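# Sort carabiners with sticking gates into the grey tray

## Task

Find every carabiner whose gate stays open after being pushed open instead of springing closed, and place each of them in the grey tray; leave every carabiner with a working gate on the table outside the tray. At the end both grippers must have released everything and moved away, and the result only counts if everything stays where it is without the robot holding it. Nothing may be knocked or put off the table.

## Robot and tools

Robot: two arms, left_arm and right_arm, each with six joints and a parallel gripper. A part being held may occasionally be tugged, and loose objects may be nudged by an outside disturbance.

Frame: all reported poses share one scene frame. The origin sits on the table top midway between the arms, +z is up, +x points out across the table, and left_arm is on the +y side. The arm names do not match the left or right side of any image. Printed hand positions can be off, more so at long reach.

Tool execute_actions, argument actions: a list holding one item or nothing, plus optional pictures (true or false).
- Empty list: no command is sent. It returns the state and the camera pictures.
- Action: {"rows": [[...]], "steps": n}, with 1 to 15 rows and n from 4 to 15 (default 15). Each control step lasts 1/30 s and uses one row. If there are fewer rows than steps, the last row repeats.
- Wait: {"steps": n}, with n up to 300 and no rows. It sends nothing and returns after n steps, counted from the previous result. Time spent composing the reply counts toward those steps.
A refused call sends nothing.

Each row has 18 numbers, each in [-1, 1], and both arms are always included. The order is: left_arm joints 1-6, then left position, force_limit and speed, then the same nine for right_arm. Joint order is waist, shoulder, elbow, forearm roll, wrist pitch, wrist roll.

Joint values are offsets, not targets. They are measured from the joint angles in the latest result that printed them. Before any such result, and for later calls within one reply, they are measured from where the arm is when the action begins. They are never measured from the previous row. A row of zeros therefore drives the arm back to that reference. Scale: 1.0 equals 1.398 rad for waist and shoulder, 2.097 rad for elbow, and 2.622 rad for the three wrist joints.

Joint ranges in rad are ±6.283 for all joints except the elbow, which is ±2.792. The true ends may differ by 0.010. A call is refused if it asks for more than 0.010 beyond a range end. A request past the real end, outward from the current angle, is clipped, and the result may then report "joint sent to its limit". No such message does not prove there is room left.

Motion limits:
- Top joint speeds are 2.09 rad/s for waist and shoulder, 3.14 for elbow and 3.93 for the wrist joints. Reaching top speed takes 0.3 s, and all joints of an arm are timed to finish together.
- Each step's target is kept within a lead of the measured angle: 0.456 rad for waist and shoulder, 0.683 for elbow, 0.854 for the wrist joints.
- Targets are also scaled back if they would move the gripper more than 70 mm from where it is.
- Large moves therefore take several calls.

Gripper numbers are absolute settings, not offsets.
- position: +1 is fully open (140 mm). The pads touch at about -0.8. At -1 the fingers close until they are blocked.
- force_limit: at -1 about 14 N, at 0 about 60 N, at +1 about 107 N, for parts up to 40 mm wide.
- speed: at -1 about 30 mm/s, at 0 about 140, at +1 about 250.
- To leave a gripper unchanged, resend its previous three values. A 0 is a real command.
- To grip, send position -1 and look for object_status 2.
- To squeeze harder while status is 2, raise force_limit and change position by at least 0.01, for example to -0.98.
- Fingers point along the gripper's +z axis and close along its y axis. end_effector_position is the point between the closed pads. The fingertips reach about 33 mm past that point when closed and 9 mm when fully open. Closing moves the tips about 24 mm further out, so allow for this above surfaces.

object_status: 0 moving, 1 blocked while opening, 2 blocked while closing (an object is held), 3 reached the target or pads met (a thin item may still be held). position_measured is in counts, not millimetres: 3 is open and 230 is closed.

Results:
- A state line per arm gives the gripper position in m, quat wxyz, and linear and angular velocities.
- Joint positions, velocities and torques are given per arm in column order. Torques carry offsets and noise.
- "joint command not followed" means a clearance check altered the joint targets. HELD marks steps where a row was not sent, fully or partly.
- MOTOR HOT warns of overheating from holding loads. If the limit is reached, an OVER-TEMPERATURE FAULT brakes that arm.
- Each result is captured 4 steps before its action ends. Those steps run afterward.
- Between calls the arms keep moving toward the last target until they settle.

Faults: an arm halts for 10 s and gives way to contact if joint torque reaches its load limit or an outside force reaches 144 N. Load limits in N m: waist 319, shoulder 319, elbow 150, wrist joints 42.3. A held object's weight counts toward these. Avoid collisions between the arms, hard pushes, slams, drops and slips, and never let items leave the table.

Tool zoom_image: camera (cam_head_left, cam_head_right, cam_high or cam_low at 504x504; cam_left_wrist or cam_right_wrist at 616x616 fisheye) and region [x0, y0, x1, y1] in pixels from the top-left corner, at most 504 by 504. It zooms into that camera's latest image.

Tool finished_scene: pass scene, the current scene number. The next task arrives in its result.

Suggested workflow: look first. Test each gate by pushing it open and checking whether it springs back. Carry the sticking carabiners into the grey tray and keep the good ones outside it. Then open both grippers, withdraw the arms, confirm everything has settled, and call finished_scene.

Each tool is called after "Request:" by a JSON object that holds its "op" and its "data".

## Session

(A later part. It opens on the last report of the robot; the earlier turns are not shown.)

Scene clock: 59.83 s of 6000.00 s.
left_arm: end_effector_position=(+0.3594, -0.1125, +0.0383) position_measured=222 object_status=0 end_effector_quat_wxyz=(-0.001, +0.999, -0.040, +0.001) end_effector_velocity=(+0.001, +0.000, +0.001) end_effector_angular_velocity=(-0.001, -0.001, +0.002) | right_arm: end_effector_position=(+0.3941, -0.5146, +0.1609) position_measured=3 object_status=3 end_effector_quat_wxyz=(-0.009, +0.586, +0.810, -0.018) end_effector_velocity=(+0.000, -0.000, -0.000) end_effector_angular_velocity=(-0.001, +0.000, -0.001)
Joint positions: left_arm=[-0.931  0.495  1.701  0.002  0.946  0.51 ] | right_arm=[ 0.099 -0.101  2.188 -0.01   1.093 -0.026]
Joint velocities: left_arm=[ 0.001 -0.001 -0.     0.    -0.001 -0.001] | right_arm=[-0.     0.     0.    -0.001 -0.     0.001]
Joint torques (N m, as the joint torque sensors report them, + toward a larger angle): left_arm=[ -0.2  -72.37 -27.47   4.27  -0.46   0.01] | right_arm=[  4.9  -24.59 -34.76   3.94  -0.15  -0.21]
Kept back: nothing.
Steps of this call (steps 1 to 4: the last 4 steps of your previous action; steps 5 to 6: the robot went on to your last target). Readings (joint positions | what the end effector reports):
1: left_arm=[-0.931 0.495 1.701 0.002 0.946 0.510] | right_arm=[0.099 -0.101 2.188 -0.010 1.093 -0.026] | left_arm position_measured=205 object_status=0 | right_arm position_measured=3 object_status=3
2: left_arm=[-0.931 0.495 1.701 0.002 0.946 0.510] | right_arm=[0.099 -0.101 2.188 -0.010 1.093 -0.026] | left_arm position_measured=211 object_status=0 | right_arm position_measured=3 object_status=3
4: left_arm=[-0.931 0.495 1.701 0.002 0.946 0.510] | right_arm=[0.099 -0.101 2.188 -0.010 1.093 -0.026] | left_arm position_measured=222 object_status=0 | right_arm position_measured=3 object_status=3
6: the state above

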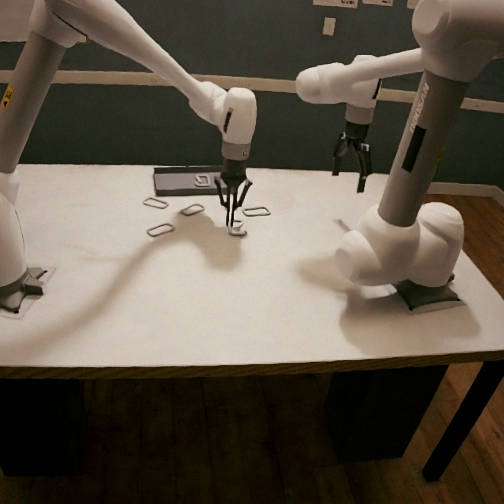

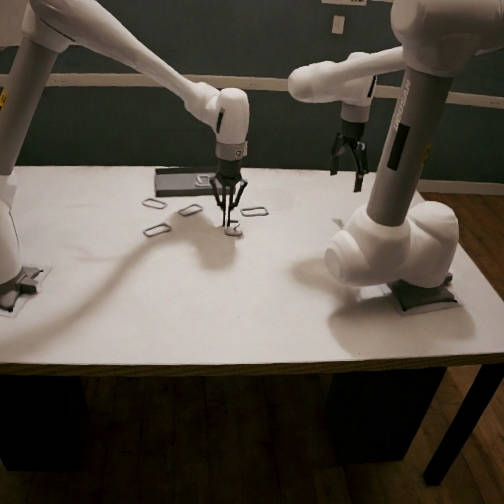

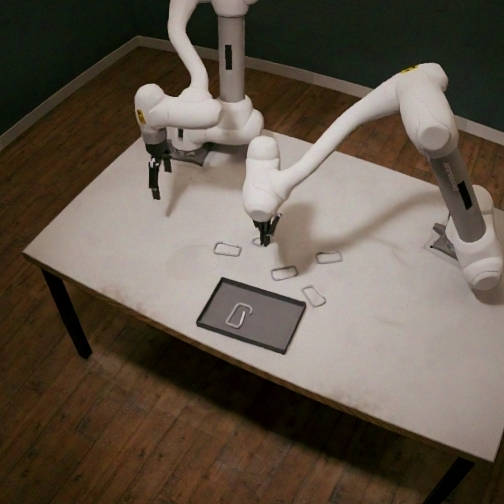

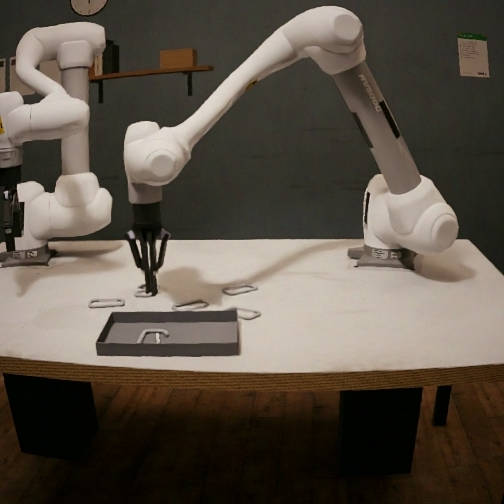

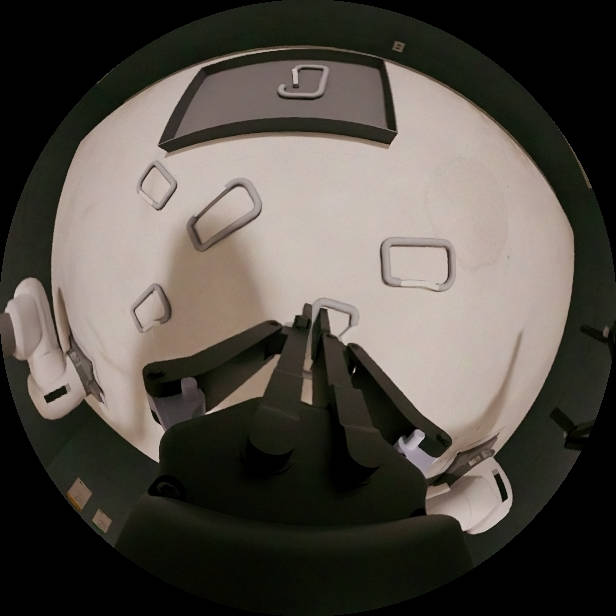

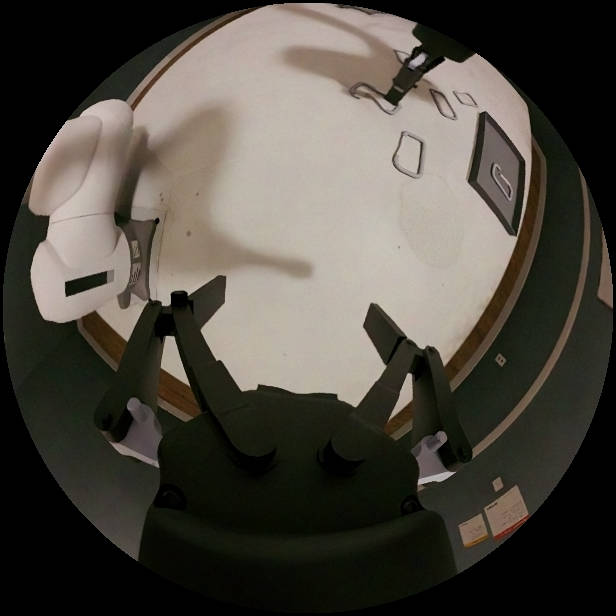

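Request:
{"op": "execute_actions", "data": {"actions": [{"rows":[[0,-0.056,-0.029,0,0.053,0,-1,0,-0.3,0,0,0,0,0,0,1,0,0]],"steps":15}]}}

Request:
{"op": "execute_actions", "data": {"actions": [{"steps":6}]}}

Scene clock: 60.57 s of 6000.00 s.
left_arm: end_effector_position=(+0.3583, -0.1102, +0.1240) position_measured=222 object_status=2 end_effector_quat_wxyz=(-0.001, +0.999, -0.040, +0.001) end_effector_velocity=(-0.000, +0.001, +0.020) end_effector_angular_velocity=(+0.002, +0.000, -0.002) | right_arm: end_effector_position=(+0.3941, -0.5146, +0.1609) position_measured=3 object_status=3 end_effector_quat_wxyz=(-0.009, +0.586, +0.810, -0.018) end_effector_velocity=(+0.000, +0.000, +0.000) end_effector_angular_velocity=(-0.000, -0.001, +0.001)
Joint positions: left_arm=[-0.931  0.418  1.642  0.002  1.082  0.51 ] | right_arm=[ 0.099 -0.101  2.188 -0.01   1.093 -0.026]
Joint velocities: left_arm=[ 0.    -0.016 -0.016  0.001  0.035  0.002] | right_arm=[ 0.001 -0.    -0.    -0.     0.    -0.   ]
Joint torques (N m, as the joint torque sensors report them, + toward a larger angle): left_arm=[ -0.29 -78.96 -35.6    4.6    0.05   0.06] | right_arm=[  3.16 -27.58 -34.21   3.85  -0.19  -0.36]
Steps of this call (steps 1 to 11: the robot went on to your last target; steps 12 to 22: the first 11 steps of this action). Readings (joint positions | what the end effector reports):
12: left_arm=[-0.931 0.495 1.701 0.002 0.946 0.510] | right_arm=[0.099 -0.101 2.188 -0.010 1.093 -0.026] | left_arm position_measured=222 object_status=2 | right_arm position_measured=3 object_status=3
13: left_arm=[-0.931 0.493 1.700 0.002 0.950 0.510] | right_arm=[0.099 -0.101 2.188 -0.010 1.093 -0.026] | left_arm position_measured=222 object_status=2 | right_arm position_measured=3 object_status=3
15: left_arm=[-0.931 0.467 1.679 0.002 0.996 0.510] | right_arm=[0.099 -0.101 2.188 -0.010 1.093 -0.026] | left_arm position_measured=222 object_status=2 | right_arm position_measured=3 object_status=3
19: left_arm=[-0.931 0.423 1.645 0.002 1.073 0.510] | right_arm=[0.099 -0.101 2.188 -0.010 1.093 -0.026] | left_arm position_measured=222 object_status=2 | right_arm position_measured=3 object_status=3
22: the state above

Scene clock: 60.77 s of 6000.00 s.
left_arm: end_effector_position=(+0.3583, -0.1102, +0.1255) position_measured=222 object_status=2 end_effector_quat_wxyz=(-0.001, +0.999, -0.040, +0.001) end_effector_velocity=(+0.001, +0.001, +0.002) end_effector_angular_velocity=(-0.001, -0.001, +0.001) | right_arm: end_effector_position=(+0.3941, -0.5146, +0.1609) position_measured=3 object_status=3 end_effector_quat_wxyz=(-0.009, +0.586, +0.810, -0.018) end_effector_velocity=(+0.000, +0.000, -0.000) end_effector_angular_velocity=(-0.000, -0.000, -0.000)
Joint positions: left_arm=[-0.931  0.417  1.64   0.002  1.085  0.51 ] | right_arm=[ 0.099 -0.101  2.188 -0.01   1.093 -0.026]
Joint velocities: left_arm=[ 0.001 -0.002 -0.001  0.     0.002  0.001] | right_arm=[ 0.     0.001 -0.    -0.    -0.     0.001]
Joint torques (N m, as the joint torque sensors report them, + toward a larger angle): left_arm=[ -0.08 -79.72 -34.73   4.72   0.46  -0.02] | right_arm=[  1.69 -25.75 -34.52   3.94   0.21  -0.32]
Kept back: nothing.
Steps of this call (steps 1 to 4: the last 4 steps of your previous action; steps 5 to 6: the robot went on to your last target). Readings (joint positions | what the end effector reports):
1: left_arm=[-0.931 0.418 1.641 0.002 1.083 0.510] | right_arm=[0.099 -0.101 2.188 -0.010 1.093 -0.026] | left_arm position_measured=222 object_status=2 | right_arm position_measured=3 object_status=3
2: left_arm=[-0.931 0.417 1.641 0.002 1.084 0.510] | right_arm=[0.099 -0.101 2.188 -0.010 1.093 -0.026] | left_arm position_measured=222 object_status=2 | right_arm position_measured=3 object_status=3
4: left_arm=[-0.931 0.417 1.641 0.002 1.084 0.510] | right_arm=[0.099 -0.101 2.188 -0.010 1.093 -0.026] | left_arm position_measured=222 object_status=2 | right_arm position_measured=3 object_status=3
6: the state above

Request:
{"op": "execute_actions", "data": {"actions": [{"rows":[[0.35,0.069,-0.065,0,0.016,0.187,-1,0,-0.3,0,0,0,0,0,0,1,0,0]],"steps":15}]}}

Request:
{"op": "execute_actions", "data": {"actions": [{"steps":16}], "pictures": true}}

Scene clock: 61.30 s of 6000.00 s.
left_arm: end_effector_position=(+0.4752, -0.0627, +0.1239) position_measured=222 object_status=2 end_effector_quat_wxyz=(-0.001, +0.999, -0.041, +0.000) end_effector_velocity=(+0.368, +0.191, -0.010) end_effector_angular_velocity=(+0.006, +0.005, +0.007) | right_arm: end_effector_position=(+0.3941, -0.5146, +0.1609) position_measured=3 object_status=3 end_effector_quat_wxyz=(-0.009, +0.586, +0.810, -0.018) end_effector_velocity=(+0.000, -0.000, +0.000) end_effector_angular_velocity=(+0.000, -0.000, -0.001)
Joint positions: left_arm=[-0.765  0.45   1.593  0.002  1.099  0.679] | right_arm=[ 0.099 -0.101  2.188 -0.01   1.093 -0.026]
Joint velocities: left_arm=[ 0.537  0.108 -0.147 -0.     0.045  0.53 ] | right_arm=[-0.001 -0.    -0.     0.    -0.     0.   ]
Joint torques (N m, as the joint torque sensors report them, + toward a larger angle): left_arm=[  1.22 -84.02 -34.62   4.77  -0.13   0.21] | right_arm=[  2.39 -25.94 -34.44   3.99  -0.19  -0.33]
Steps of this call (steps 1 to 5: the robot went on to your last target; steps 6 to 16: the first 11 steps of this action). Readings (joint positions | what the end effector reports):
6: left_arm=[-0.931 0.417 1.640 0.002 1.085 0.510] | right_arm=[0.099 -0.101 2.188 -0.010 1.093 -0.026] | left_arm position_measured=222 object_status=2 | right_arm position_measured=3 object_status=3
7: left_arm=[-0.927 0.417 1.639 0.002 1.085 0.513] | right_arm=[0.099 -0.101 2.188 -0.010 1.093 -0.026] | left_arm position_measured=222 object_status=2 | right_arm position_measured=3 object_status=3
9: left_arm=[-0.898 0.424 1.630 0.002 1.088 0.546] | right_arm=[0.099 -0.101 2.188 -0.010 1.093 -0.026] | left_arm position_measured=222 object_status=2 | right_arm position_measured=3 object_status=3
13: left_arm=[-0.820 0.439 1.608 0.002 1.095 0.625] | right_arm=[0.099 -0.101 2.188 -0.010 1.093 -0.026] | left_arm position_measured=222 object_status=2 | right_arm position_measured=3 object_status=3
16: the state above

Scene clock: 61.83 s of 6000.00 s.
left_arm: end_effector_position=(+0.6566, +0.0681, +0.1193) position_measured=222 object_status=2 end_effector_quat_wxyz=(-0.001, +0.999, -0.040, -0.000) end_effector_velocity=(+0.275, +0.268, -0.010) end_effector_angular_velocity=(+0.001, +0.005, +0.011) | right_arm: end_effector_position=(+0.3941, -0.5146, +0.1609) position_measured=3 object_status=3 end_effector_quat_wxyz=(-0.009, +0.586, +0.810, -0.018) end_effector_velocity=(-0.000, +0.000, -0.000) end_effector_angular_velocity=(+0.000, +0.000, +0.001)
Joint positions: left_arm=[-0.481  0.506  1.515  0.002  1.123  0.961] | right_arm=[ 0.099 -0.101  2.188 -0.01   1.093 -0.026]
Joint velocities: left_arm=[ 0.477  0.093 -0.129 -0.002  0.04   0.466] | right_arm=[ 0.    -0.     0.     0.     0.    -0.001]
Joint torques (N m, as the joint torque sensors report them, + toward a larger angle): left_arm=[ -6.44 -90.55 -36.28   4.41   0.34   0.06] | right_arm=[  3.84 -26.16 -34.37   4.03   0.06  -0.5 ]
Kept back: nothing.
Steps of this call (steps 1 to 4: the last 4 steps of your previous action; steps 5 to 16: the robot went on to your last target). Readings (joint positions | what the end effector reports):
1: left_arm=[-0.747 0.453 1.588 0.002 1.101 0.697] | right_arm=[0.099 -0.101 2.188 -0.010 1.093 -0.026] | left_arm position_measured=222 object_status=2 | right_arm position_measured=3 object_status=3
2: left_arm=[-0.729 0.457 1.583 0.002 1.102 0.715] | right_arm=[0.099 -0.101 2.188 -0.010 1.093 -0.026] | left_arm position_measured=222 object_status=2 | right_arm position_measured=3 object_status=3
4: left_arm=[-0.693 0.464 1.574 0.002 1.105 0.750] | right_arm=[0.099 -0.101 2.188 -0.010 1.093 -0.026] | left_arm position_measured=222 object_status=2 | right_arm position_measured=3 object_status=3
8: left_arm=[-0.622 0.478 1.554 0.002 1.111 0.821] | right_arm=[0.099 -0.101 2.188 -0.010 1.093 -0.026] | left_arm position_measured=222 object_status=2 | right_arm position_measured=3 object_status=3
16: the state above

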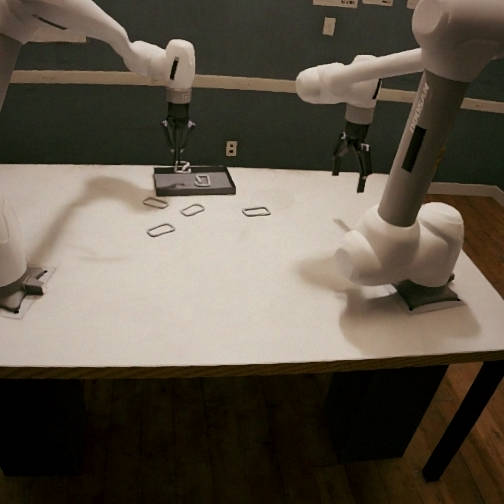

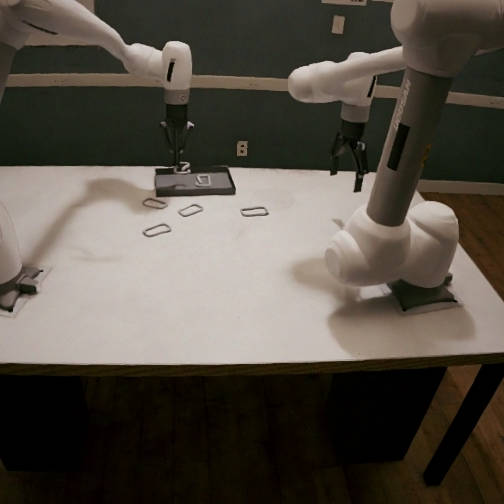

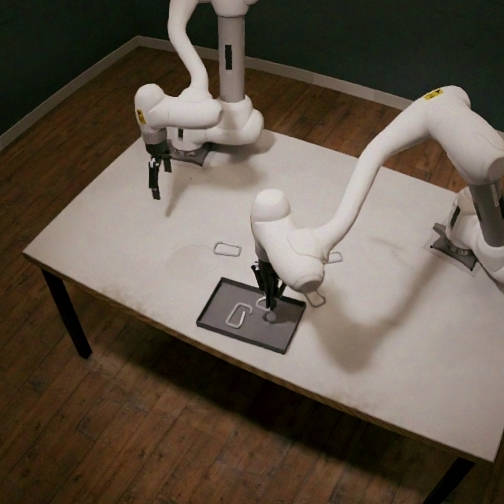

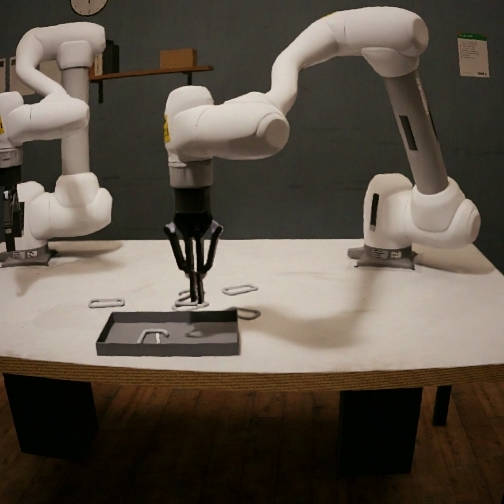

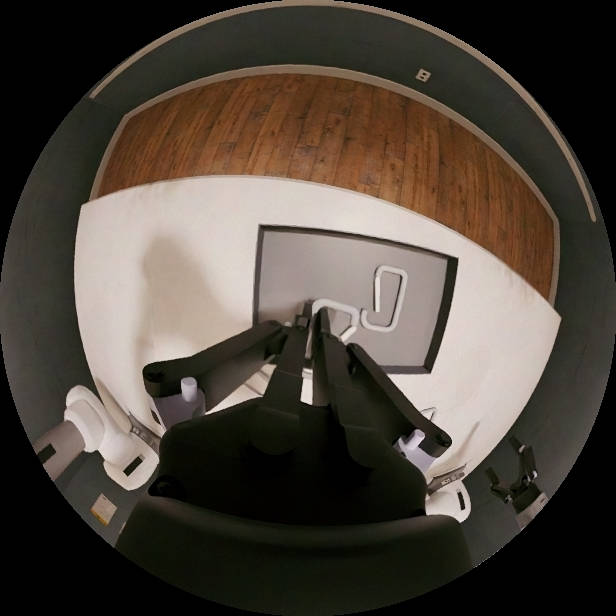

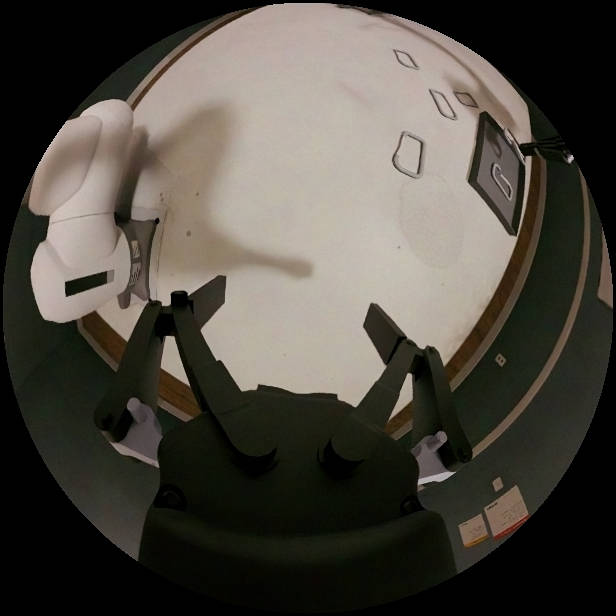

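Request:
{"op": "execute_actions", "data": {"actions": [], "pictures": false}}

Scene clock: 62.10 s of 6000.00 s.
left_arm: end_effector_position=(+0.6788, +0.0906, +0.1186) position_measured=222 object_status=2 end_effector_quat_wxyz=(-0.001, +0.999, -0.040, -0.000) end_effector_velocity=(+0.004, +0.005, +0.001) end_effector_angular_velocity=(-0.002, -0.000, +0.001) | right_arm: end_effector_position=(+0.3941, -0.5146, +0.1609) position_measured=3 object_status=3 end_effector_quat_wxyz=(-0.009, +0.586, +0.810, -0.018) end_effector_velocity=(-0.000, +0.000, -0.001) end_effector_angular_velocity=(-0.001, +0.002, +0.001)
Joint positions: left_arm=[-0.442  0.513  1.504  0.002  1.127  1.   ] | right_arm=[ 0.099 -0.101  2.188 -0.01   1.093 -0.026]
Joint velocities: left_arm=[ 0.008  0.    -0.002 -0.001  0.     0.008] | right_arm=[ 0.     0.002  0.     0.    -0.    -0.   ]
Joint torques (N m, as the joint torque sensors report them, + toward a larger angle): left_arm=[  0.47 -88.29 -34.88   4.89   0.26  -0.18] | right_arm=[  3.26 -25.26 -35.14   4.03   0.26  -0.2 ]
Kept back: nothing.
Steps of this call (steps 1 to 8: the robot went on to your last target). Readings (joint positions | what the end effector reports):
1: left_arm=[-0.467 0.508 1.511 0.002 1.124 0.975] | right_arm=[0.099 -0.101 2.188 -0.010 1.093 -0.026] | left_arm position_measured=222 object_status=2 | right_arm position_measured=3 object_status=3
2: left_arm=[-0.456 0.511 1.508 0.002 1.125 0.986] | right_arm=[0.099 -0.101 2.188 -0.010 1.093 -0.026] | left_arm position_measured=222 object_status=2 | right_arm position_measured=3 object_status=3
4: left_arm=[-0.445 0.513 1.505 0.002 1.126 0.997] | right_arm=[0.099 -0.101 2.188 -0.010 1.093 -0.026] | left_arm position_measured=222 object_status=2 | right_arm position_measured=3 object_status=3
8: the state above

Request:
{"op": "execute_actions", "data": {"actions": [{"rows":[[0.0136,0.041,-0.045,0,0.013,0.008,-1,0,-0.3,0,0,0,0,0,0,1,0,0],[0.0136,0.041,-0.045,0,0.013,0.008,-1,0,-0.3,0,0,0,0,0,0,1,0,0],[0.0136,0.041,-0.045,0,0.013,0.008,-1,0,-0.3,0,0,0,0,0,0,1,0,0],[0.0136,0.041,-0.045,0,0.013,0.008,-1,0,-0.3,0,0,0,0,0,0,1,0,0],[0.0136,0.041,-0.045,0,0.013,0.008,-1,0,-0.3,0,0,0,0,0,0,1,0,0],[0.0136,0.041,-0.045,0,0.013,0.008,-1,0,-0.3,0,0,0,0,0,0,1,0,0],[0.0136,0.041,-0.045,0,0.013,0.008,-1,0,-0.3,0,0,0,0,0,0,1,0,0],[0.0136,0.079,-0.0185,0,-0.028,0.008,-1,0,-0.3,0,0,0,0,0,0,1,0,0]],"steps":15}]}}

Request:
{"op": "execute_actions", "data": {"actions": [{"steps":10}], "pictures": true}}

Scene clock: 62.73 s of 6000.00 s.
left_arm: end_effector_position=(+0.7197, +0.0794, +0.0829) position_measured=222 object_status=2 end_effector_quat_wxyz=(-0.001, +0.999, -0.041, +0.000) end_effector_velocity=(-0.024, +0.018, -0.568) end_effector_angular_velocity=(+0.052, +0.071, -0.005) | right_arm: end_effector_position=(+0.3941, -0.5146, +0.1609) position_measured=3 object_status=3 end_effector_quat_wxyz=(-0.009, +0.586, +0.810, -0.018) end_effector_velocity=(+0.000, +0.000, -0.000) end_effector_angular_velocity=(+0.000, +0.001, +0.001)
Joint positions: left_arm=[-0.424  0.596  1.438  0.002  1.108  1.02 ] | right_arm=[ 0.099 -0.101  2.188 -0.01   1.093 -0.026]
Joint velocities: left_arm=[ 0.     0.412  0.437  0.001 -0.761  0.003] | right_arm=[-0.     0.001 -0.001  0.    -0.    -0.001]
Joint torques (N m, as the joint torque sensors report them, + toward a larger angle): left_arm=[  0.05 -87.77 -29.43   3.94   0.55   0.13] | right_arm=[  4.08 -26.45 -34.85   3.94  -0.01  -0.15]
Steps of this call (steps 1 to 8: the robot went on to your last target; steps 9 to 19: the first 11 steps of this action). Readings (joint positions | what the end effector reports):
9: left_arm=[-0.442 0.513 1.504 0.002 1.127 1.000] | right_arm=[0.099 -0.101 2.188 -0.010 1.093 -0.026] | left_arm position_measured=222 object_status=2 | right_arm position_measured=3 object_status=3
10: left_arm=[-0.441 0.517 1.498 0.002 1.129 1.002] | right_arm=[0.099 -0.101 2.188 -0.010 1.093 -0.026] | left_arm position_measured=222 object_status=2 | right_arm position_measured=3 object_status=3
12: left_arm=[-0.433 0.541 1.458 0.002 1.143 1.010] | right_arm=[0.099 -0.101 2.188 -0.010 1.093 -0.026] | left_arm position_measured=222 object_status=2 | right_arm position_measured=3 object_status=3
16: left_arm=[-0.424 0.568 1.414 0.002 1.159 1.020] | right_arm=[0.099 -0.101 2.188 -0.010 1.093 -0.026] | left_arm position_measured=222 object_status=2 | right_arm position_measured=3 object_status=3
19: the state above

Scene clock: 63.07 s of 6000.00 s.
left_arm: end_effector_position=(+0.7195, +0.0798, +0.0466) position_measured=222 object_status=2 end_effector_quat_wxyz=(-0.001, +0.999, -0.041, +0.000) end_effector_velocity=(-0.000, -0.000, -0.003) end_effector_angular_velocity=(-0.001, +0.001, +0.002) | right_arm: end_effector_position=(+0.3941, -0.5146, +0.1609) position_measured=3 object_status=3 end_effector_quat_wxyz=(-0.009, +0.586, +0.810, -0.018) end_effector_velocity=(+0.000, +0.000, +0.000) end_effector_angular_velocity=(-0.001, -0.000, +0.001)
Joint positions: left_arm=[-0.423  0.623  1.465  0.002  1.053  1.021] | right_arm=[ 0.099 -0.101  2.188 -0.01   1.093 -0.026]
Joint velocities: left_arm=[-0.     0.002  0.002 -0.001 -0.004 -0.001] | right_arm=[ 0.     0.    -0.001 -0.001  0.    -0.001]
Joint torques (N m, as the joint torque sensors report them, + toward a larger angle): left_arm=[  0.22 -97.09 -35.68   4.72   0.27   0.03] | right_arm=[  4.55 -26.28 -34.26   4.05  -0.13  -0.38]
Kept back: nothing.
Steps of this call (steps 1 to 4: the last 4 steps of your previous action; steps 5 to 10: the robot went on to your last target). Readings (joint positions | what the end effector reports):
1: left_arm=[-0.424 0.608 1.451 0.002 1.085 1.021] | right_arm=[0.099 -0.101 2.188 -0.010 1.093 -0.026] | left_arm position_measured=222 object_status=2 | right_arm position_measured=3 object_status=3
2: left_arm=[-0.423 0.616 1.458 0.002 1.070 1.021] | right_arm=[0.099 -0.101 2.188 -0.010 1.093 -0.026] | left_arm position_measured=222 object_status=2 | right_arm position_measured=3 object_status=3
4: left_arm=[-0.423 0.622 1.463 0.002 1.058 1.021] | right_arm=[0.099 -0.101 2.188 -0.010 1.093 -0.026] | left_arm position_measured=222 object_status=2 | right_arm position_measured=3 object_status=3
8: left_arm=[-0.423 0.623 1.465 0.002 1.054 1.021] | right_arm=[0.099 -0.101 2.188 -0.010 1.093 -0.026] | left_arm position_measured=222 object_status=2 | right_arm position_measured=3 object_status=3
10: the state above

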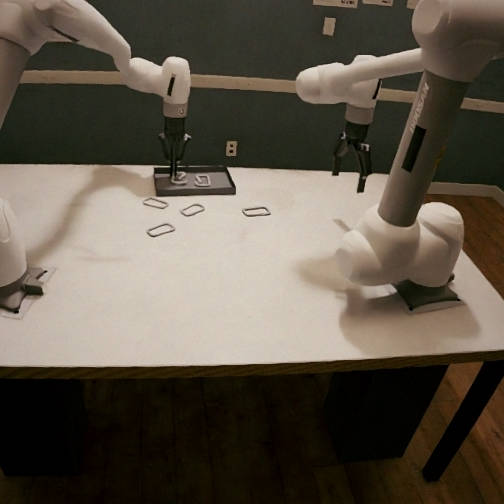

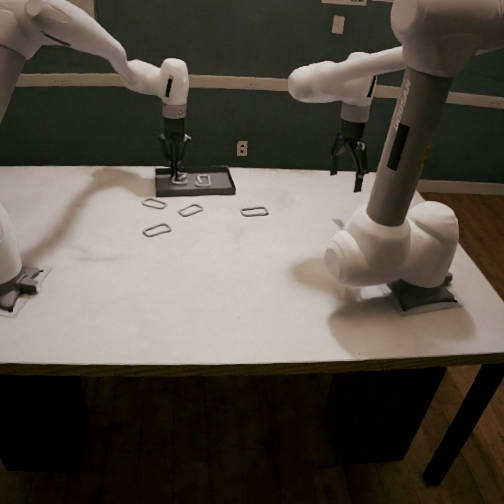

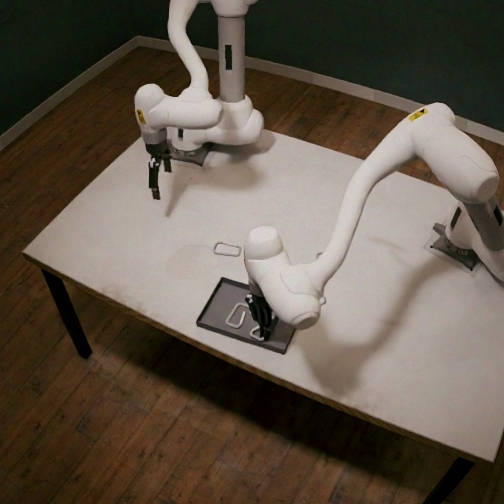

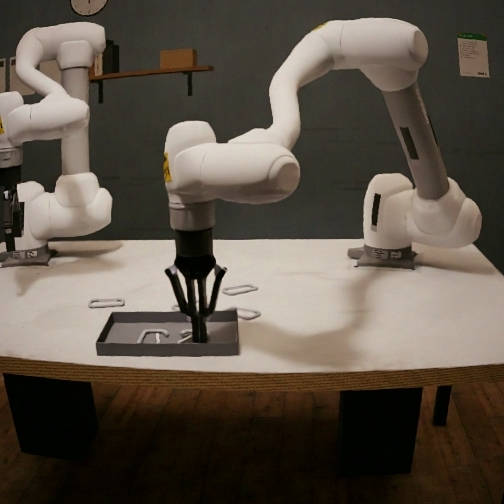

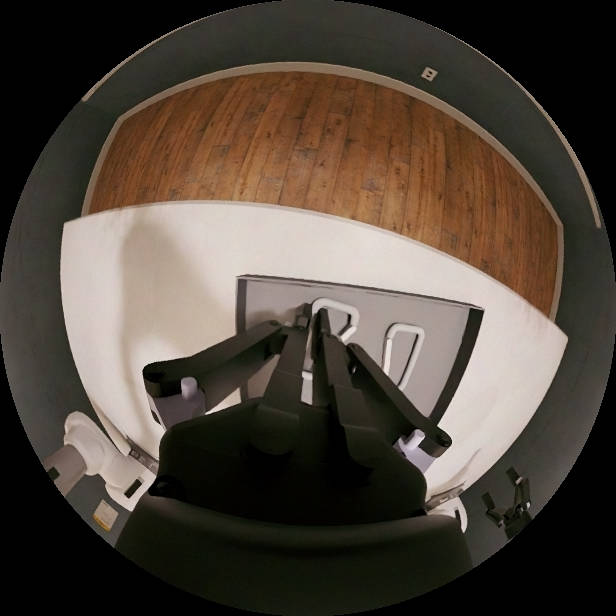

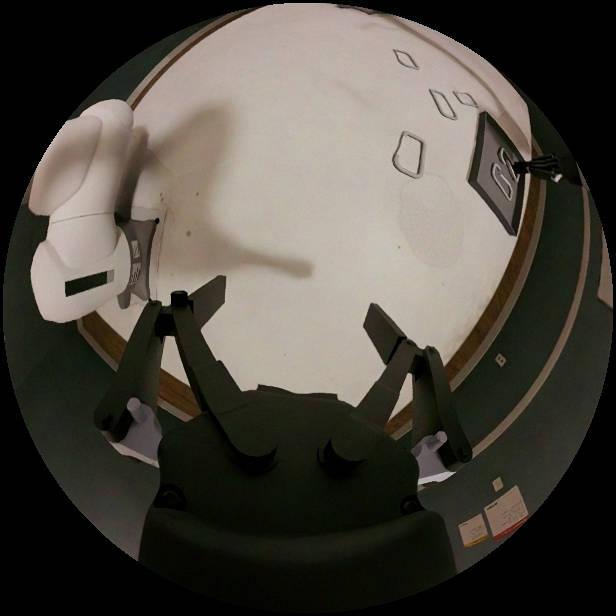

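Request:
{"op": "execute_actions", "data": {"actions": [{"rows":[[0,0,0,0,0,0,-0.6,0,-0.3,0,0,0,0,0,0,1,0,0],[0,0,0,0,0,0,-0.6,0,-0.3,0,0,0,0,0,0,1,0,0],[0,0,0,0,0,0,-0.6,0,-0.3,0,0,0,0,0,0,1,0,0],[0,0,0,0,0,0,-0.6,0,-0.3,0,0,0,0,0,0,1,0,0],[0,0,0,0,0,0,-0.6,0,-0.3,0,0,0,0,0,0,1,0,0],[0,0,0,0,0,0,-0.6,0,-0.3,0,0,0,0,0,0,1,0,0],[0,-0.04,-0.028,0,0.043,0,-0.6,0,-0.3,0,0,0,0,0,0,1,0,0]],"steps":15}]}}

Request:
{"op": "execute_actions", "data": {"actions": [{"steps":8}]}}

Scene clock: 63.63 s of 6000.00 s.
left_arm: end_effector_position=(+0.7210, +0.0788, +0.0994) position_measured=205 object_status=0 end_effector_quat_wxyz=(-0.000, +0.999, -0.041, +0.002) end_effector_velocity=(-0.007, +0.006, +0.409) end_effector_angular_velocity=(-0.009, -0.013, +0.001) | right_arm: end_effector_position=(+0.3941, -0.5146, +0.1609) position_measured=3 object_status=3 end_effector_quat_wxyz=(-0.009, +0.586, +0.810, -0.018) end_effector_velocity=(-0.000, -0.000, -0.001) end_effector_angular_velocity=(-0.000, +0.002, -0.001)
Joint positions: left_arm=[-0.423  0.585  1.425  0.002  1.129  1.021] | right_arm=[ 0.099 -0.101  2.188 -0.01   1.093 -0.026]
Joint velocities: left_arm=[ 0.001 -0.304 -0.298 -0.     0.586  0.001] | right_arm=[-0.     0.002  0.     0.001  0.     0.   ]
Joint torques (N m, as the joint torque sensors report them, + toward a larger angle): left_arm=[ -3.15 -38.62 -11.5    2.3    0.05  -0.05] | right_arm=[  4.01 -25.44 -35.1    3.86   0.12  -0.25]
Steps of this call (steps 1 to 6: the robot went on to your last target; steps 7 to 17: the first 11 steps of this action). Readings (joint positions | what the end effector reports):
7: left_arm=[-0.423 0.624 1.465 0.002 1.053 1.021] | right_arm=[0.099 -0.101 2.188 -0.010 1.093 -0.026] | left_arm position_measured=222 object_status=0 | right_arm position_measured=3 object_status=3
8: left_arm=[-0.423 0.624 1.465 0.002 1.053 1.021] | right_arm=[0.099 -0.101 2.188 -0.010 1.093 -0.026] | left_arm position_measured=222 object_status=0 | right_arm position_measured=3 object_status=3
10: left_arm=[-0.423 0.624 1.465 0.002 1.053 1.021] | right_arm=[0.099 -0.101 2.188 -0.010 1.093 -0.026] | left_arm position_measured=209 object_status=0 | right_arm position_measured=3 object_status=3
14: left_arm=[-0.423 0.621 1.462 0.002 1.060 1.021] | right_arm=[0.099 -0.101 2.188 -0.010 1.093 -0.026] | left_arm position_measured=205 object_status=0 | right_arm position_measured=3 object_status=3
17: the state above

Scene clock: 63.90 s of 6000.00 s.
left_arm: end_effector_position=(+0.7199, +0.0796, +0.1229) position_measured=205 object_status=3 end_effector_quat_wxyz=(-0.000, +0.999, -0.041, +0.001) end_effector_velocity=(+0.001, +0.001, +0.005) end_effector_angular_velocity=(-0.001, +0.001, +0.002) | right_arm: end_effector_position=(+0.3941, -0.5146, +0.1609) position_measured=3 object_status=3 end_effector_quat_wxyz=(-0.009, +0.586, +0.810, -0.018) end_effector_velocity=(+0.000, -0.000, -0.000) end_effector_angular_velocity=(-0.000, +0.000, -0.001)
Joint positions: left_arm=[-0.423  0.568  1.407  0.002  1.166  1.021] | right_arm=[ 0.099 -0.101  2.188 -0.01   1.093 -0.026]
Joint velocities: left_arm=[ 0.002 -0.003 -0.004 -0.002  0.008  0.001] | right_arm=[-0.001  0.     0.    -0.    -0.     0.   ]
Joint torques (N m, as the joint torque sensors report them, + toward a larger angle): left_arm=[  0.05 -90.72 -36.01   4.79   0.29   0.01] | right_arm=[  1.12 -25.   -34.03   3.79  -0.22  -0.42]
Kept back: nothing.
Steps of this call (steps 1 to 4: the last 4 steps of your previous action; steps 5 to 8: the robot went on to your last target). Readings (joint positions | what the end effector reports):
1: left_arm=[-0.423 0.577 1.417 0.002 1.146 1.021] | right_arm=[0.099 -0.101 2.188 -0.010 1.093 -0.026] | left_arm position_measured=205 object_status=0 | right_arm position_measured=3 object_status=3
2: left_arm=[-0.423 0.572 1.412 0.002 1.155 1.021] | right_arm=[0.099 -0.101 2.188 -0.010 1.093 -0.026] | left_arm position_measured=205 object_status=0 | right_arm position_measured=3 object_status=3
4: left_arm=[-0.423 0.569 1.409 0.002 1.163 1.021] | right_arm=[0.099 -0.101 2.188 -0.010 1.093 -0.026] | left_arm position_measured=205 object_status=3 | right_arm position_measured=3 object_status=3
8: the state above

Request:
{"op": "execute_actions", "data": {"actions": [{"rows":[[-0.25,-0.327,0.333,0,-0.092,0.171,0.1,0,0,0,0,0,0,0,0,1,0,0]],"steps":15}]}}

Request:
{"op": "execute_actions", "data": {"actions": [{"steps":28}], "pictures": true}}

Scene clock: 64.50 s of 6000.00 s.
left_arm: end_effector_position=(+0.5887, +0.0702, +0.1277) position_measured=134 object_status=0 end_effector_quat_wxyz=(-0.000, +0.985, -0.170, +0.001) end_effector_velocity=(-0.423, +0.017, -0.006) end_effector_angular_velocity=(+0.002, +0.001, -0.833) | right_arm: end_effector_position=(+0.3941, -0.5146, +0.1609) position_measured=3 object_status=3 end_effector_quat_wxyz=(-0.009, +0.586, +0.810, -0.018) end_effector_velocity=(-0.000, -0.000, +0.000) end_effector_angular_velocity=(-0.000, -0.001, +0.001)
Joint positions: left_arm=[-0.537  0.419  1.633  0.002  1.088  1.166] | right_arm=[ 0.099 -0.101  2.188 -0.01   1.093 -0.026]
Joint velocities: left_arm=[-0.366 -0.475  0.729 -0.    -0.253  0.467] | right_arm=[ 0.    -0.001 -0.    -0.     0.    -0.   ]
Joint torques (N m, as the joint torque sensors report them, + toward a larger angle): left_arm=[  2.66 -79.19 -32.59   4.67   0.58   0.34] | right_arm=[  3.41 -25.89 -34.54   3.85  -0.21  -0.37]
Steps of this call (steps 1 to 7: the robot went on to your last target; steps 8 to 18: the first 11 steps of this action). Readings (joint positions | what the end effector reports):
8: left_arm=[-0.423 0.567 1.407 0.002 1.166 1.021] | right_arm=[0.099 -0.101 2.188 -0.010 1.093 -0.026] | left_arm position_measured=205 object_status=0 | right_arm position_measured=3 object_status=3
9: left_arm=[-0.426 0.564 1.412 0.002 1.165 1.025] | right_arm=[0.099 -0.101 2.188 -0.010 1.093 -0.026] | left_arm position_measured=202 object_status=0 | right_arm position_measured=3 object_status=3
11: left_arm=[-0.448 0.535 1.456 0.002 1.149 1.053] | right_arm=[0.099 -0.101 2.188 -0.010 1.093 -0.026] | left_arm position_measured=187 object_status=0 | right_arm position_measured=3 object_status=3
15: left_arm=[-0.500 0.467 1.559 0.002 1.114 1.119] | right_arm=[0.099 -0.101 2.188 -0.010 1.093 -0.026] | left_arm position_measured=156 object_status=0 | right_arm position_measured=3 object_status=3
18: the state above

Scene clock: 65.43 s of 6000.00 s.
left_arm: end_effector_position=(+0.3307, +0.1429, +0.1000) position_measured=117 object_status=3 end_effector_quat_wxyz=(-0.000, +0.905, -0.426, +0.001) end_effector_velocity=(-0.002, +0.000, -0.000) end_effector_angular_velocity=(-0.000, +0.000, -0.004) | right_arm: end_effector_position=(+0.3941, -0.5146, +0.1609) position_measured=3 object_status=3 end_effector_quat_wxyz=(-0.009, +0.586, +0.810, -0.018) end_effector_velocity=(+0.000, +0.000, -0.000) end_effector_angular_velocity=(-0.001, +0.001, -0.000)
Joint positions: left_arm=[-0.773  0.111  2.105  0.002  0.924  1.469] | right_arm=[ 0.099 -0.101  2.188 -0.01   1.093 -0.026]
Joint velocities: left_arm=[-0.003 -0.002  0.002 -0.001 -0.001  0.001] | right_arm=[ 0.     0.002 -0.    -0.     0.     0.001]
Joint torques (N m, as the joint torque sensors report them, + toward a larger angle): left_arm=[ -0.61 -42.66 -31.39   4.26  -0.02  -0.22] | right_arm=[  2.31 -26.01 -34.45   3.96  -0.12  -0.06]
Kept back: nothing.
Steps of this call (steps 1 to 4: the last 4 steps of your previous action; steps 5 to 28: the robot went on to your last target). Readings (joint positions | what the end effector reports):
1: left_arm=[-0.549 0.403 1.657 0.002 1.080 1.182] | right_arm=[0.099 -0.101 2.188 -0.010 1.093 -0.026] | left_arm position_measured=126 object_status=0 | right_arm position_measured=3 object_status=3
2: left_arm=[-0.561 0.387 1.682 0.002 1.071 1.198] | right_arm=[0.099 -0.101 2.188 -0.010 1.093 -0.026] | left_arm position_measured=120 object_status=0 | right_arm position_measured=3 object_status=3
4: left_arm=[-0.586 0.354 1.732 0.002 1.054 1.230] | right_arm=[0.099 -0.101 2.188 -0.010 1.093 -0.026] | left_arm position_measured=117 object_status=0 | right_arm position_measured=3 object_status=3
8: left_arm=[-0.636 0.290 1.831 0.002 1.020 1.293] | right_arm=[0.099 -0.101 2.188 -0.010 1.093 -0.026] | left_arm position_measured=117 object_status=3 | right_arm position_measured=3 object_status=3
28: the state above

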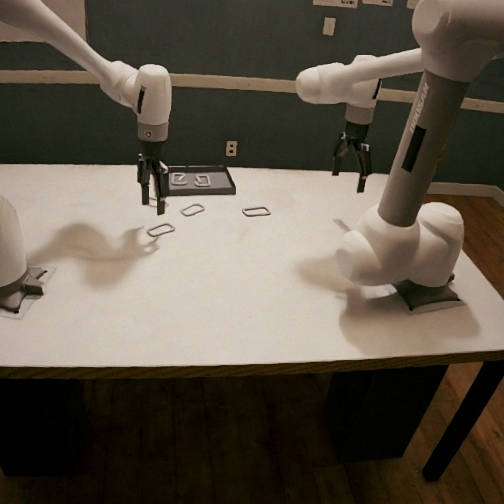

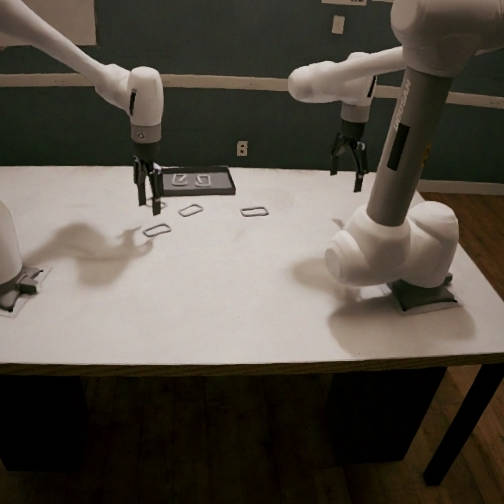

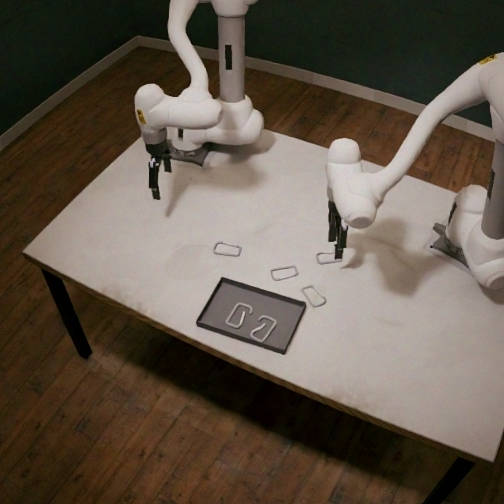

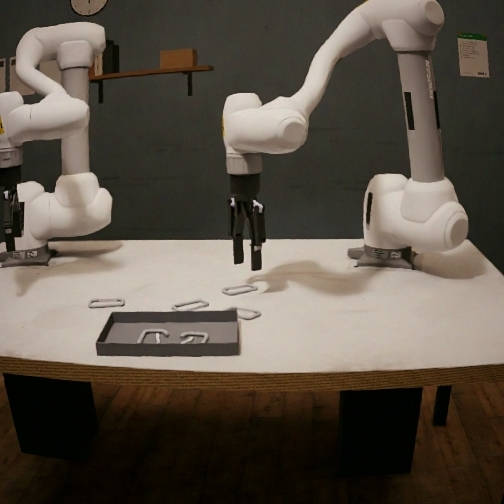

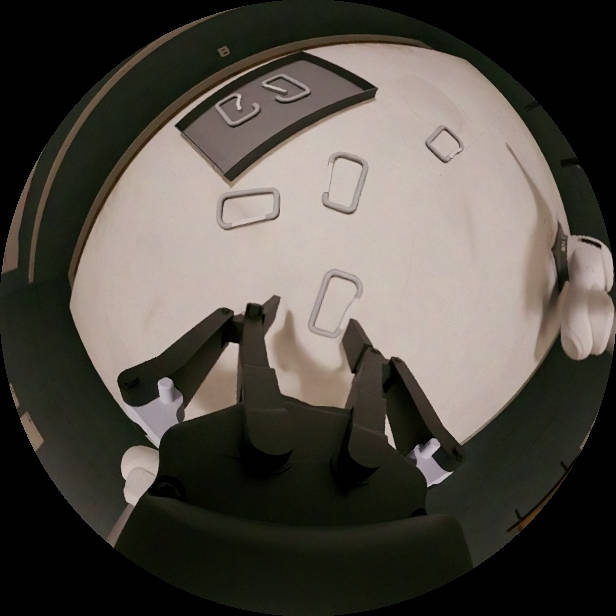

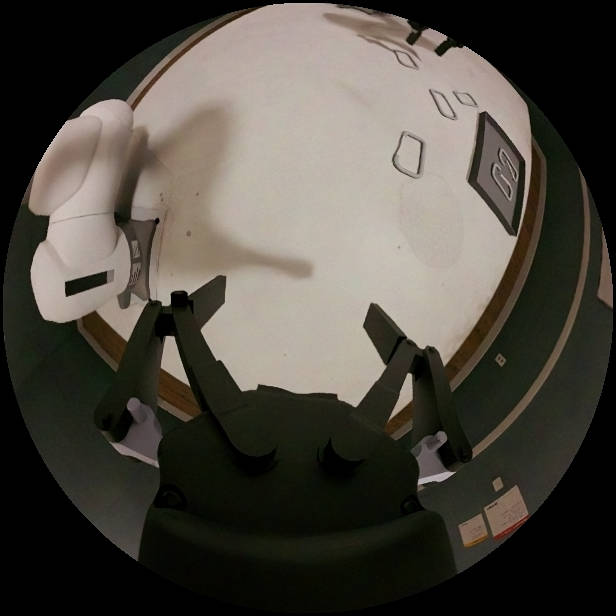

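Request:
{"op": "zoom_image", "data": {"camera": "cam_left_wrist", "region": [260, 240, 420, 380]}}

Region (260, 240, 420, 380) of cam_left_wrist's 616x616 image, scaled by 3.150, with more detail than that image has; it fills the top 441 rows of this view, and the rest is white.

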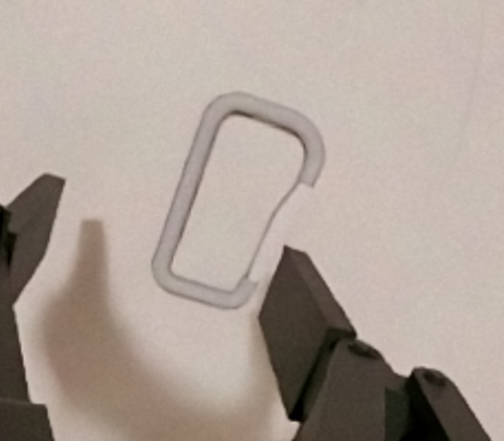

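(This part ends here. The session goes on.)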